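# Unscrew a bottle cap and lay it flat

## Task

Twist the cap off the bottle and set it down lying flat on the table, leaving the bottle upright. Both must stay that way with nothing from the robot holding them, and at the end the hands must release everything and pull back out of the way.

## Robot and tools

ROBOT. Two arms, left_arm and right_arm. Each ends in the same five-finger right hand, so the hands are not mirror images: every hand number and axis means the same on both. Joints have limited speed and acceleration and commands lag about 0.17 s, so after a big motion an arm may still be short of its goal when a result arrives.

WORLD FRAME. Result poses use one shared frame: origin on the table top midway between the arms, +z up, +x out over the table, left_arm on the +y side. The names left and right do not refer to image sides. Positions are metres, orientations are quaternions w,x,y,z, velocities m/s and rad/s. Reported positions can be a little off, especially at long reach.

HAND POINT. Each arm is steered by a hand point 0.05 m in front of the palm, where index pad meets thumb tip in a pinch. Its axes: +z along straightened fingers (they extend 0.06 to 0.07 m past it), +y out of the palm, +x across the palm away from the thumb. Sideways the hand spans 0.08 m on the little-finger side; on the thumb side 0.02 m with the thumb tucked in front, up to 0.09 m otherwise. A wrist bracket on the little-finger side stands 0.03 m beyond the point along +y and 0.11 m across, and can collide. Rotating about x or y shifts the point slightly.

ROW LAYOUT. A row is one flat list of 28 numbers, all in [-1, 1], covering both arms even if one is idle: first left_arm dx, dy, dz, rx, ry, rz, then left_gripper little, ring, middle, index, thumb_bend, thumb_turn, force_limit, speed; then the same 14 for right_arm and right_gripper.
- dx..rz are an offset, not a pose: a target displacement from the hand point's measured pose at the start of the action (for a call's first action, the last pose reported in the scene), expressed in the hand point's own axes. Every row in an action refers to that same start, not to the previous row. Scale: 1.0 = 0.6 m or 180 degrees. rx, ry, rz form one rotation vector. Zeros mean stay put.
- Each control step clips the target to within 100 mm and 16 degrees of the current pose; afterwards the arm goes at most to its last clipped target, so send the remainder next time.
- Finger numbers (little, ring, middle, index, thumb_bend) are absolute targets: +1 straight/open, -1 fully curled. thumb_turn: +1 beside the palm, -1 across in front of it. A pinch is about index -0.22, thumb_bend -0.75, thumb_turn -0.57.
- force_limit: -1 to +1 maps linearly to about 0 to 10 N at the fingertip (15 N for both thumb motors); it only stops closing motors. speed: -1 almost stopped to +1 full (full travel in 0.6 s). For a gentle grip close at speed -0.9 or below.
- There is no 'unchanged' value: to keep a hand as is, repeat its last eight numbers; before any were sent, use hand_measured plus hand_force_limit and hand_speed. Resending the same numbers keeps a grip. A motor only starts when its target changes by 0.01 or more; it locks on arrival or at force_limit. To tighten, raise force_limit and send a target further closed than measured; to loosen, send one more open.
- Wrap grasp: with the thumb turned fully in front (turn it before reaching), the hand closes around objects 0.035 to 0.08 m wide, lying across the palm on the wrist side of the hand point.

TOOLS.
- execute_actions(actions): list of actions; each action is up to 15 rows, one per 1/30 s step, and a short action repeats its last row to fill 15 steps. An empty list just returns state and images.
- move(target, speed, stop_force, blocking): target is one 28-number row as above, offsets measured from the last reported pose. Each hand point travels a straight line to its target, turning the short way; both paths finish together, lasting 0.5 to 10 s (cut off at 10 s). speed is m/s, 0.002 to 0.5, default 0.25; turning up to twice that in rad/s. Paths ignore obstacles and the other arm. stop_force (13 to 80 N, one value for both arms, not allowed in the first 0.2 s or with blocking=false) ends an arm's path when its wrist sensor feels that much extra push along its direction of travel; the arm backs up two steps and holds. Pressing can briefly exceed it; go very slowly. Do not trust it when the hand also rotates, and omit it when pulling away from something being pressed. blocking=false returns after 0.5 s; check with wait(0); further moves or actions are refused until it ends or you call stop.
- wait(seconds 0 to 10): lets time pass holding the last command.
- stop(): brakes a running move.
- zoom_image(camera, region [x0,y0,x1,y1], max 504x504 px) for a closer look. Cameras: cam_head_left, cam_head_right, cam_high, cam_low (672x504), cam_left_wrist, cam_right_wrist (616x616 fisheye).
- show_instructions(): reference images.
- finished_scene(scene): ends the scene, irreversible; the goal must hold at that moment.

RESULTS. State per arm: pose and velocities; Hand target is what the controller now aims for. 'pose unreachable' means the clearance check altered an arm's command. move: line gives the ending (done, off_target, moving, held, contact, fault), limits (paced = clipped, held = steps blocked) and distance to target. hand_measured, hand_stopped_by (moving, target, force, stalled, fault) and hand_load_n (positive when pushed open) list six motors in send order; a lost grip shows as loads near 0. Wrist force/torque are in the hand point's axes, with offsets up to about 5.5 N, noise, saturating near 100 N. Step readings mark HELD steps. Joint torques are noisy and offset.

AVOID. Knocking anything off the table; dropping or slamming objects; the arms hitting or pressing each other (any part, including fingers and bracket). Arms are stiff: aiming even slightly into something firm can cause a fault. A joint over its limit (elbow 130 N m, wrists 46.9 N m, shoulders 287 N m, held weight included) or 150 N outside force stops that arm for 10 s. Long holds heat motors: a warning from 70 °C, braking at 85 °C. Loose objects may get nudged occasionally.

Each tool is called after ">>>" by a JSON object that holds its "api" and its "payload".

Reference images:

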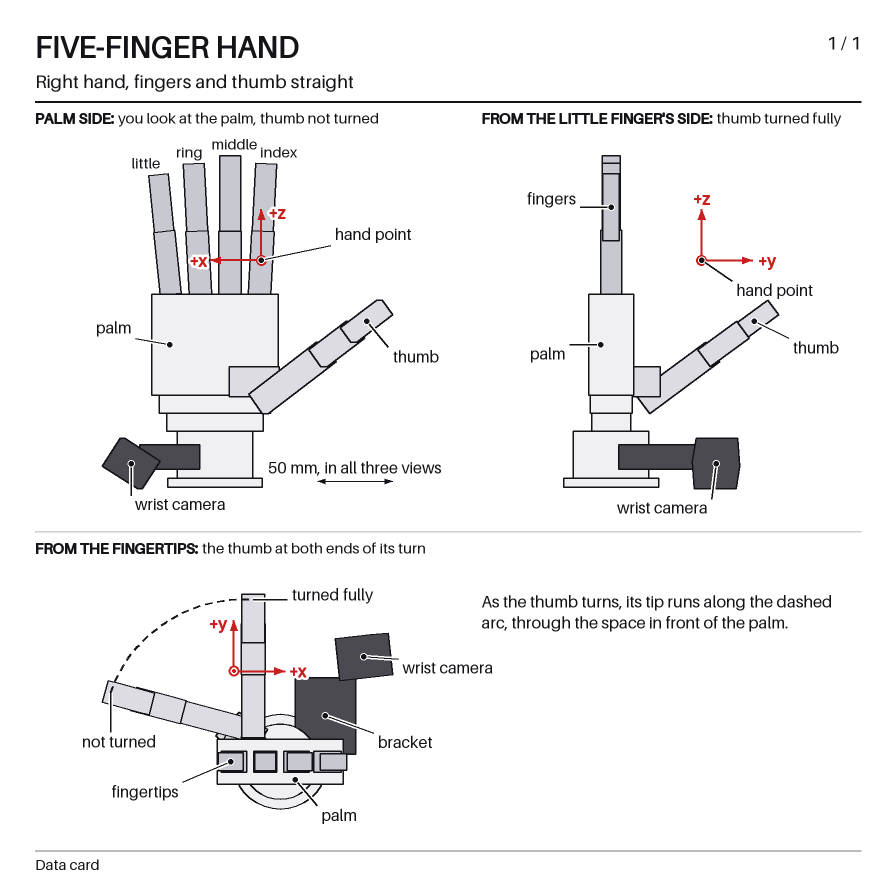

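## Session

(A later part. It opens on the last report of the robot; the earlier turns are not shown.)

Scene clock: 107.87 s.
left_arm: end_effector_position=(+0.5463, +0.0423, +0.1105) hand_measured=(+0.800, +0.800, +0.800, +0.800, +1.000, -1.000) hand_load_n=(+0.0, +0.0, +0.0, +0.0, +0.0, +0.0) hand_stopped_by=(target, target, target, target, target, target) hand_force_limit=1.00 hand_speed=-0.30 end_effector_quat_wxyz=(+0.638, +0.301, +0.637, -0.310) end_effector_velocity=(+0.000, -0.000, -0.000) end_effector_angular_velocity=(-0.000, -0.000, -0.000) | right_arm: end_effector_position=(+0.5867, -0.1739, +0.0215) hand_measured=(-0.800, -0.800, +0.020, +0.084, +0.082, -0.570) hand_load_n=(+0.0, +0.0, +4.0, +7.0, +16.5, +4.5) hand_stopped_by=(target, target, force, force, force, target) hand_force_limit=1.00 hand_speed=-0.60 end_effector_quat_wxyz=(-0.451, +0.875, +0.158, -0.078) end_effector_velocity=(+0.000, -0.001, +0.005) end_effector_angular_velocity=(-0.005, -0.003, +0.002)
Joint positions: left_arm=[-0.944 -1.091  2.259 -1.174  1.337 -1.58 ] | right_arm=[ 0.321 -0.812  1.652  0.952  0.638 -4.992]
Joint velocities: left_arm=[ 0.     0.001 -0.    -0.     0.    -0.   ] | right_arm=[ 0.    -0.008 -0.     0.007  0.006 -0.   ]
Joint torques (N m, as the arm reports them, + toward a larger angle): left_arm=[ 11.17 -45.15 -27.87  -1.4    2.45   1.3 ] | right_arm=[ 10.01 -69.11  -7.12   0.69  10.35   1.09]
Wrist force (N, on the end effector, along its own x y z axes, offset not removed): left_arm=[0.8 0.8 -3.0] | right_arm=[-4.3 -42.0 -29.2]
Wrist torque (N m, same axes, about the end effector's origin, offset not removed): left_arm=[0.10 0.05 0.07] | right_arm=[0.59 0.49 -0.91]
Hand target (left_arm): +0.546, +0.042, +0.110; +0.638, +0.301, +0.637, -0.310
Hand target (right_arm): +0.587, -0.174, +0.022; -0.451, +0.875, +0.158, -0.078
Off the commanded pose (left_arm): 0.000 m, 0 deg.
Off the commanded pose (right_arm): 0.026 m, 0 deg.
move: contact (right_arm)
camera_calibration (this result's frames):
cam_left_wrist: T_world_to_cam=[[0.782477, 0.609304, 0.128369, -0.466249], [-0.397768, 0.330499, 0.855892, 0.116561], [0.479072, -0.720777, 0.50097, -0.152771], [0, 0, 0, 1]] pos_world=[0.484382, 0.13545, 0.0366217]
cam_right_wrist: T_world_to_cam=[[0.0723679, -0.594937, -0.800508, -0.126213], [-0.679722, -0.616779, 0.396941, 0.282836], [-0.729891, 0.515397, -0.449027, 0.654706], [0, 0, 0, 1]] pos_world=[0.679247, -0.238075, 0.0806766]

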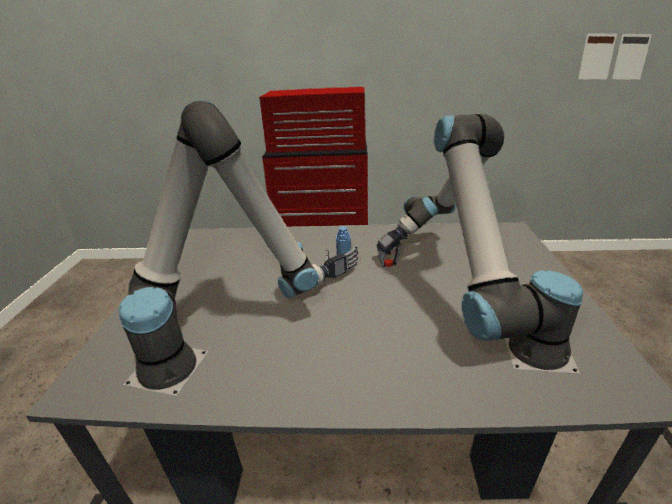

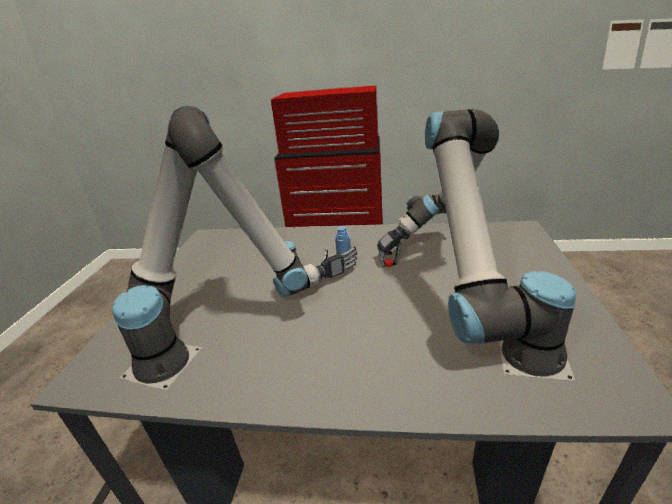

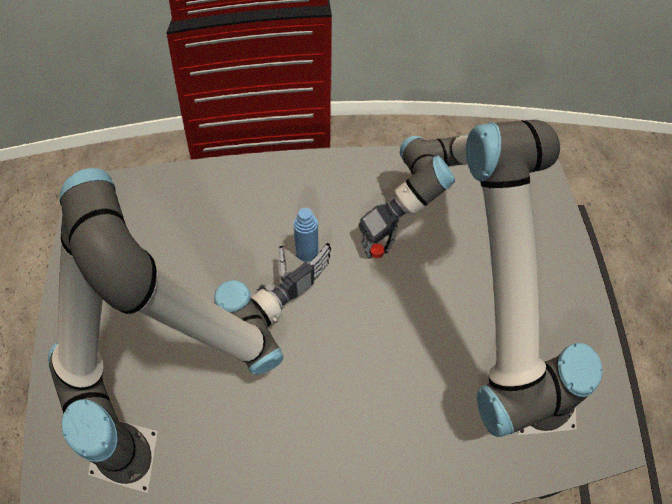

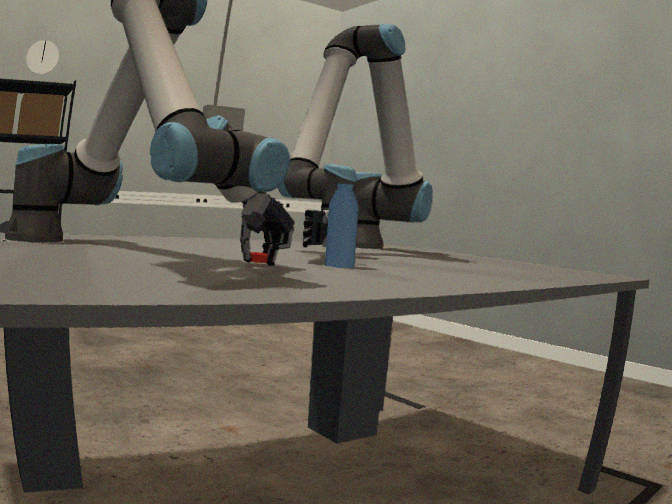

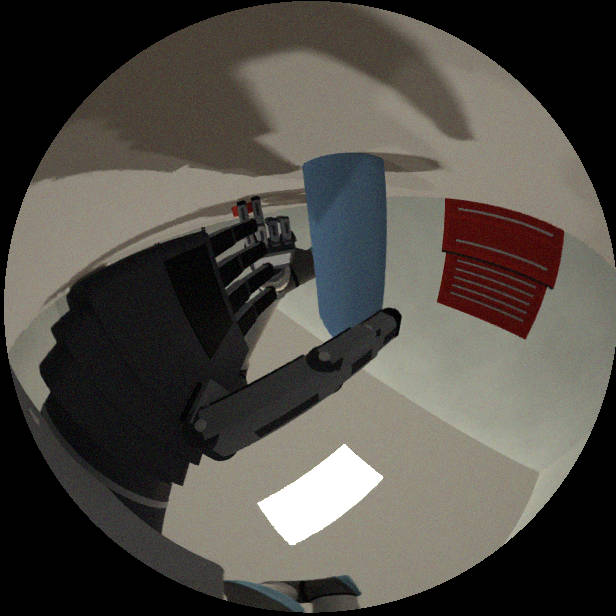

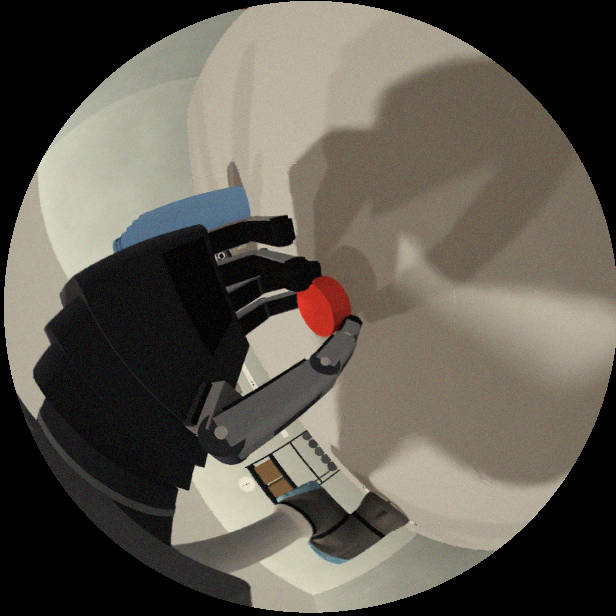

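>>> {"api": "execute_actions", "payload": {"actions": [[[0,0,0,0,0,0,0.8,0.8,0.8,0.8,1,-1,1,-0.3,0,-0.003,-0.002,0,0,0,-0.8,-0.8,0.02,0.08,0.4,-0.57,1,-0.3]],[[0,0,0,0,0,0,0.8,0.8,0.8,0.8,1,-1,1,-0.3,0,0,0,0,0,0,-0.8,-0.8,0.3,0.3,0.4,-0.57,1,-0.3]]]}}

>>> {"api": "move", "payload": {"target": [0,-0.1,-0.15,0,0,0,0.8,0.8,0.8,0.8,1,-1,1,-0.3,0,-0.2,-0.145,0,0,0,-0.8,-0.8,0.3,0.3,0.4,-0.57,1,-0.3], "speed": 0.2}}

>>> {"api": "zoom_image", "payload": {"camera": "cam_low", "region": [200,160,400,290]}}

Scene clock: 109.13 s.
left_arm: end_effector_position=(+0.5464, +0.0423, +0.1105) hand_measured=(+0.800, +0.800, +0.800, +0.800, +1.000, -1.000) hand_load_n=(+0.0, +0.0, +0.0, +0.0, +0.0, +0.0) hand_stopped_by=(target, target, target, target, target, target) hand_force_limit=1.00 hand_speed=-0.30 end_effector_quat_wxyz=(+0.638, +0.301, +0.637, -0.310) end_effector_velocity=(+0.000, +0.001, -0.001) end_effector_angular_velocity=(+0.002, +0.001, +0.001) | right_arm: end_effector_position=(+0.5866, -0.1739, +0.0236) hand_measured=(-0.800, -0.800, +0.300, +0.300, +0.400, -0.570) hand_load_n=(+0.0, +0.0, +0.0, +0.0, +0.0, +0.0) hand_stopped_by=(target, target, target, target, target, target) hand_force_limit=1.00 hand_speed=-0.30 end_effector_quat_wxyz=(-0.451, +0.875, +0.158, -0.078) end_effector_velocity=(-0.000, -0.000, +0.000) end_effector_angular_velocity=(-0.000, +0.000, +0.000)
Joint positions: left_arm=[-0.944 -1.091  2.259 -1.174  1.337 -1.58 ] | right_arm=[ 0.321 -0.815  1.652  0.955  0.638 -4.992]
Joint velocities: left_arm=[ 0.     0.001  0.     0.001 -0.    -0.   ] | right_arm=[ 0. -0.  0.  0.  0.  0.]
Joint torques (N m, as the arm reports them, + toward a larger angle): left_arm=[  4.9  -51.46 -20.97  -0.81   0.65   1.63] | right_arm=[ 18.66 -80.39 -22.05   4.23  -3.32   3.39]
Wrist force (N, on the end effector, along its own x y z axes, offset not removed): left_arm=[-0.1 -1.6 -1.5] | right_arm=[-0.9 -2.2 -3.6]
Wrist torque (N m, same axes, about the end effector's origin, offset not removed): left_arm=[-0.49 0.04 -0.06] | right_arm=[-0.10 0.40 0.15]
Hand target (left_arm): +0.546, +0.042, +0.110; +0.638, +0.301, +0.637, -0.310
Hand target (right_arm): +0.587, -0.174, +0.024; -0.451, +0.875, +0.158, -0.078
Off the commanded pose (left_arm): 0.000 m, 0 deg.
Off the commanded pose (right_arm): 0.000 m, 0 deg.
Step readings (end_effector_position; steps 1 to 15: 1st action; 16 to 30: 2nd action):
0: left_arm (+0.5464, +0.0423, +0.1105) | right_arm (+0.5866, -0.1740, +0.0221)
1: left_arm (+0.5464, +0.0423, +0.1105) | right_arm (+0.5866, -0.1740, +0.0222)
2: left_arm (+0.5464, +0.0423, +0.1105) | right_arm (+0.5866, -0.1740, +0.0223)
4: left_arm (+0.5464, +0.0423, +0.1105) | right_arm (+0.5866, -0.1740, +0.0227)
8: left_arm (+0.5464, +0.0423, +0.1105) | right_arm (+0.5866, -0.1740, +0.0232)
15: left_arm (+0.5464, +0.0423, +0.1105) | right_arm (+0.5866, -0.1739, +0.0236)
16: left_arm (+0.5464, +0.0423, +0.1105) | right_arm (+0.5866, -0.1739, +0.0236)
17: left_arm (+0.5464, +0.0423, +0.1105) | right_arm (+0.5866, -0.1739, +0.0236)
19: left_arm (+0.5464, +0.0423, +0.1105) | right_arm (+0.5866, -0.1739, +0.0236)
23: left_arm (+0.5464, +0.0423, +0.1105) | right_arm (+0.5866, -0.1739, +0.0236)
30: end_effector_position above
camera_calibration (this result's frames):
cam_left_wrist: T_world_to_cam=[[0.782486, 0.609294, 0.128362, -0.466262], [-0.397775, 0.330534, 0.855875, 0.116573], [0.479051, -0.72077, 0.501, -0.152795], [0, 0, 0, 1]] pos_world=[0.48441, 0.135429, 0.0366285]
cam_right_wrist: T_world_to_cam=[[0.0722524, -0.595046, -0.800437, -0.124465], [-0.679667, -0.616723, 0.397122, 0.281904], [-0.729953, 0.515338, -0.448993, 0.655602], [0, 0, 0, 1]] pos_world=[0.679153, -0.238063, 0.0827846]

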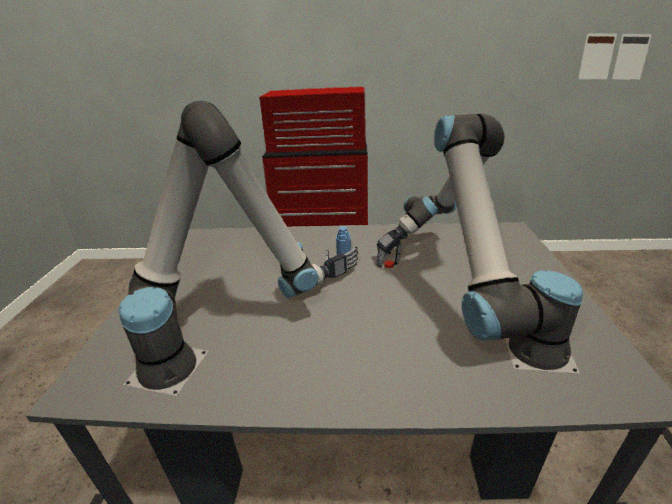

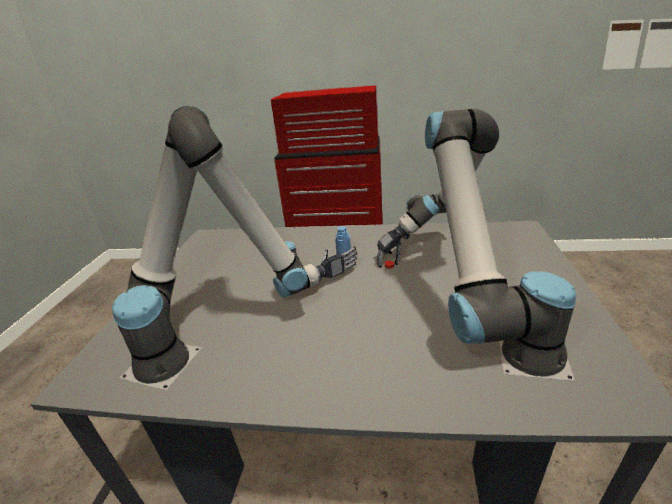

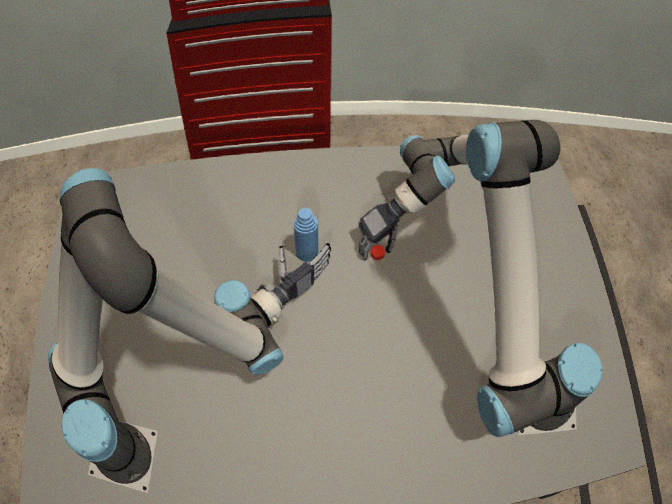

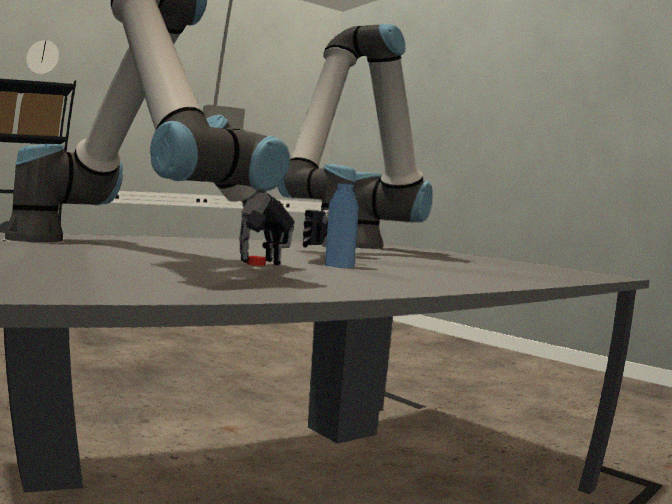

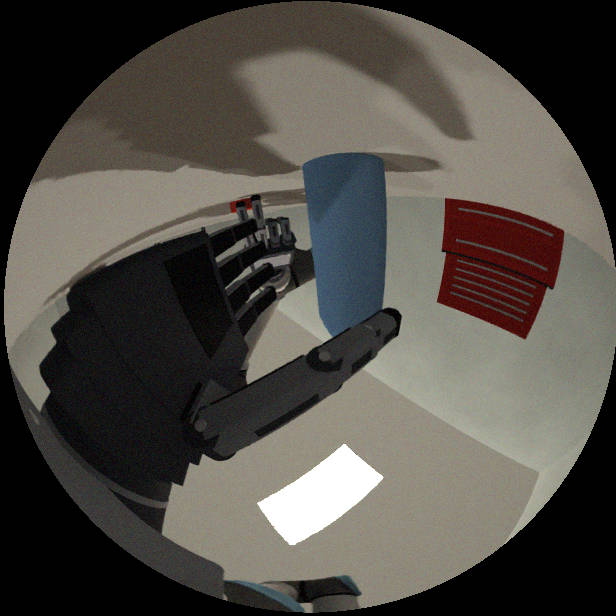

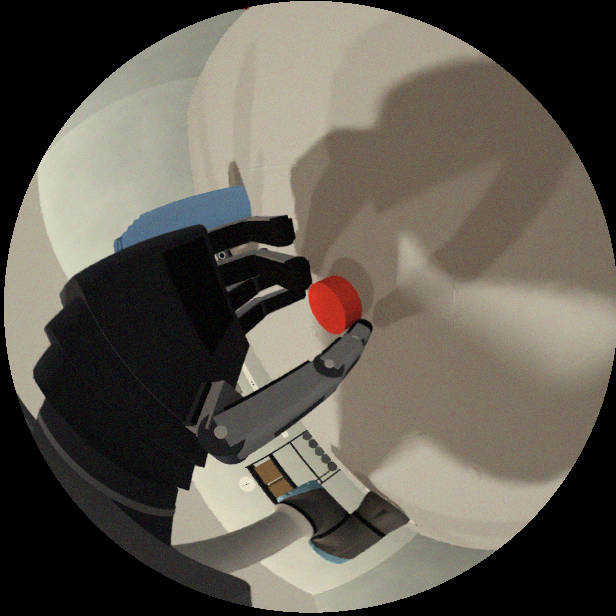

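Scene clock: 110.50 s.
left_arm: end_effector_position=(+0.4436, +0.0748, +0.1105) hand_measured=(+0.800, +0.800, +0.800, +0.800, +1.000, -1.000) hand_load_n=(+0.0, +0.0, +0.0, +0.0, +0.0, +0.0) hand_stopped_by=(target, target, target, target, target, target) hand_force_limit=1.00 hand_speed=-0.30 end_effector_quat_wxyz=(+0.638, +0.301, +0.637, -0.310) end_effector_velocity=(-0.002, +0.001, +0.000) end_effector_angular_velocity=(-0.001, -0.000, +0.001) | right_arm: end_effector_position=(+0.5860, -0.1751, +0.1716) hand_measured=(-0.800, -0.800, +0.300, +0.300, +0.400, -0.570) hand_load_n=(+0.0, +0.0, +0.0, +0.0, +0.0, +0.0) hand_stopped_by=(target, target, target, target, target, target) hand_force_limit=1.00 hand_speed=-0.30 end_effector_quat_wxyz=(-0.451, +0.875, +0.157, -0.078) end_effector_velocity=(-0.000, -0.000, +0.004) end_effector_angular_velocity=(-0.001, +0.002, +0.000)
Joint positions: left_arm=[-1.13  -1.169  2.441 -1.278  1.151 -1.579] | right_arm=[ 0.319 -0.979  1.615  1.158  0.639 -4.994]
Joint velocities: left_arm=[-0.005 -0.002  0.004 -0.002 -0.006  0.   ] | right_arm=[-0.    -0.004 -0.002  0.008  0.001 -0.001]
Joint torques (N m, as the arm reports them, + toward a larger angle): left_arm=[-11.52 -52.64  -5.74  -3.75  -2.88   1.6 ] | right_arm=[-17.75 -86.62 -45.76   7.71   1.49  -3.87]
Wrist force (N, on the end effector, along its own x y z axes, offset not removed): left_arm=[2.1 -0.4 -2.3] | right_arm=[4.2 -1.2 3.8]
Wrist torque (N m, same axes, about the end effector's origin, offset not removed): left_arm=[-0.20 -0.24 0.10] | right_arm=[-0.72 -0.86 0.38]
Hand target (left_arm): +0.443, +0.075, +0.110; +0.638, +0.301, +0.637, -0.310
Hand target (right_arm): +0.586, -0.175, +0.172; -0.451, +0.875, +0.158, -0.078
Off the commanded pose (left_arm): 0.000 m, 0 deg.
Off the commanded pose (right_arm): 0.000 m, 0 deg.
move: done
camera_calibration (this result's frames):
cam_left_wrist: T_world_to_cam=[[0.78255, 0.609219, 0.128325, -0.405688], [-0.397699, 0.330565, 0.855898, 0.0648862], [0.47901, -0.720818, 0.50097, -0.0800907], [0, 0, 0, 1]] pos_world=[0.38164, 0.167973, 0.036647]
cam_right_wrist: T_world_to_cam=[[0.0722271, -0.595025, -0.800455, -0.00670391], [-0.679693, -0.616706, 0.397103, 0.222031], [-0.729932, 0.515382, -0.448977, 0.722283], [0, 0, 0, 1]] pos_world=[0.678615, -0.239313, 0.230753]

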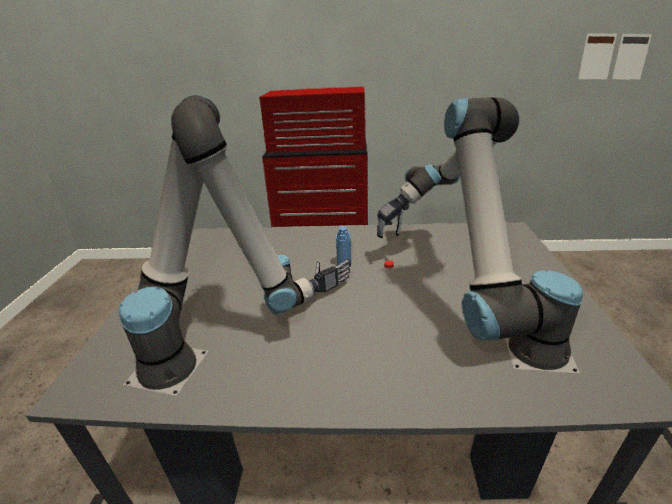

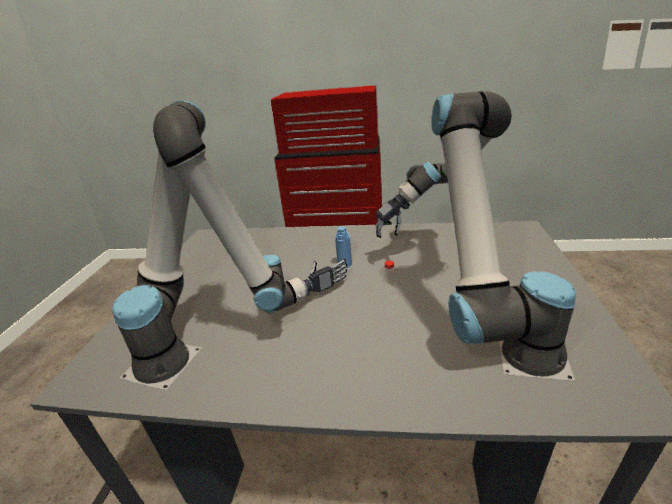

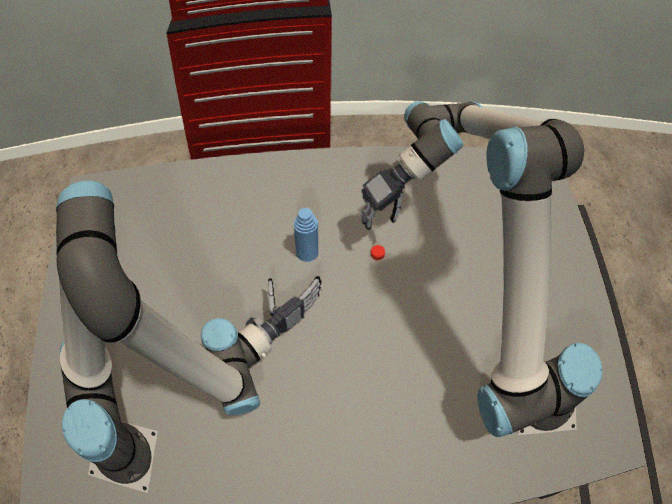

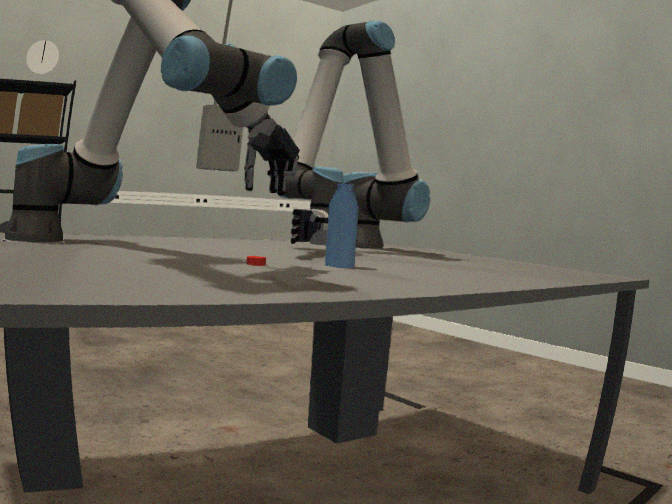

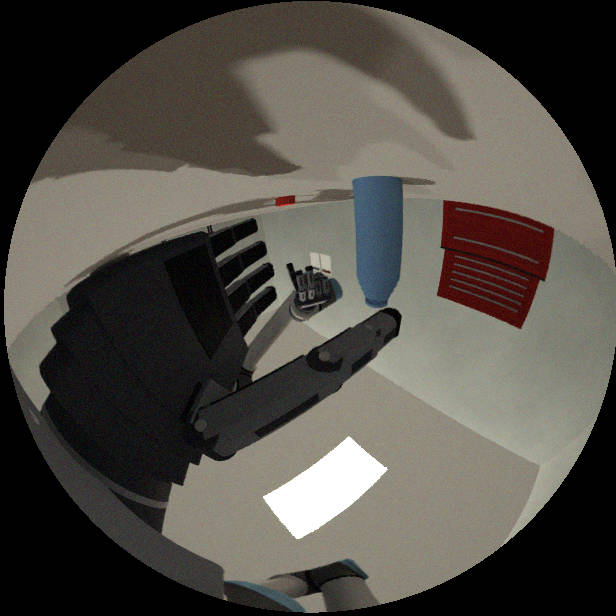

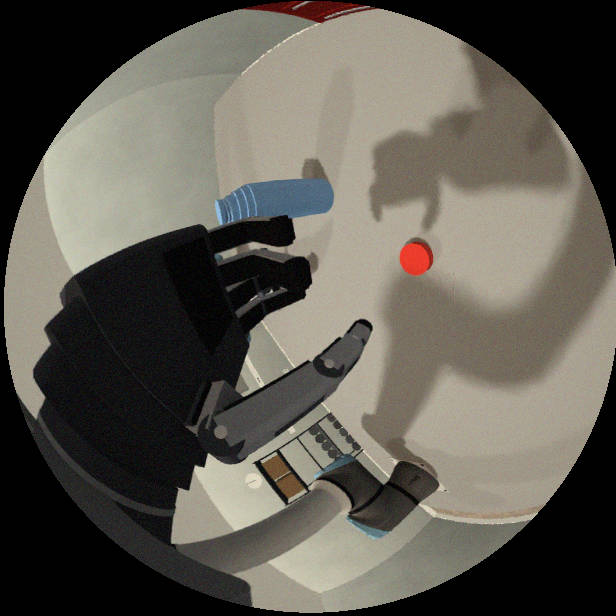

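Region (200, 160, 400, 290) of cam_low's 672x504 image, scaled by 2.520, with more detail than that image has; it fills the top 328 rows of this view, and the rest is white.

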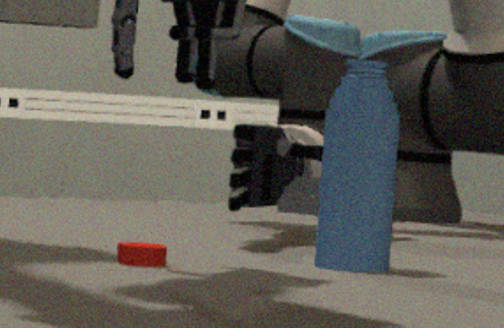

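>>> {"api": "finished_scene", "payload": {"scene": 1}}

The scene is finished: the task was done.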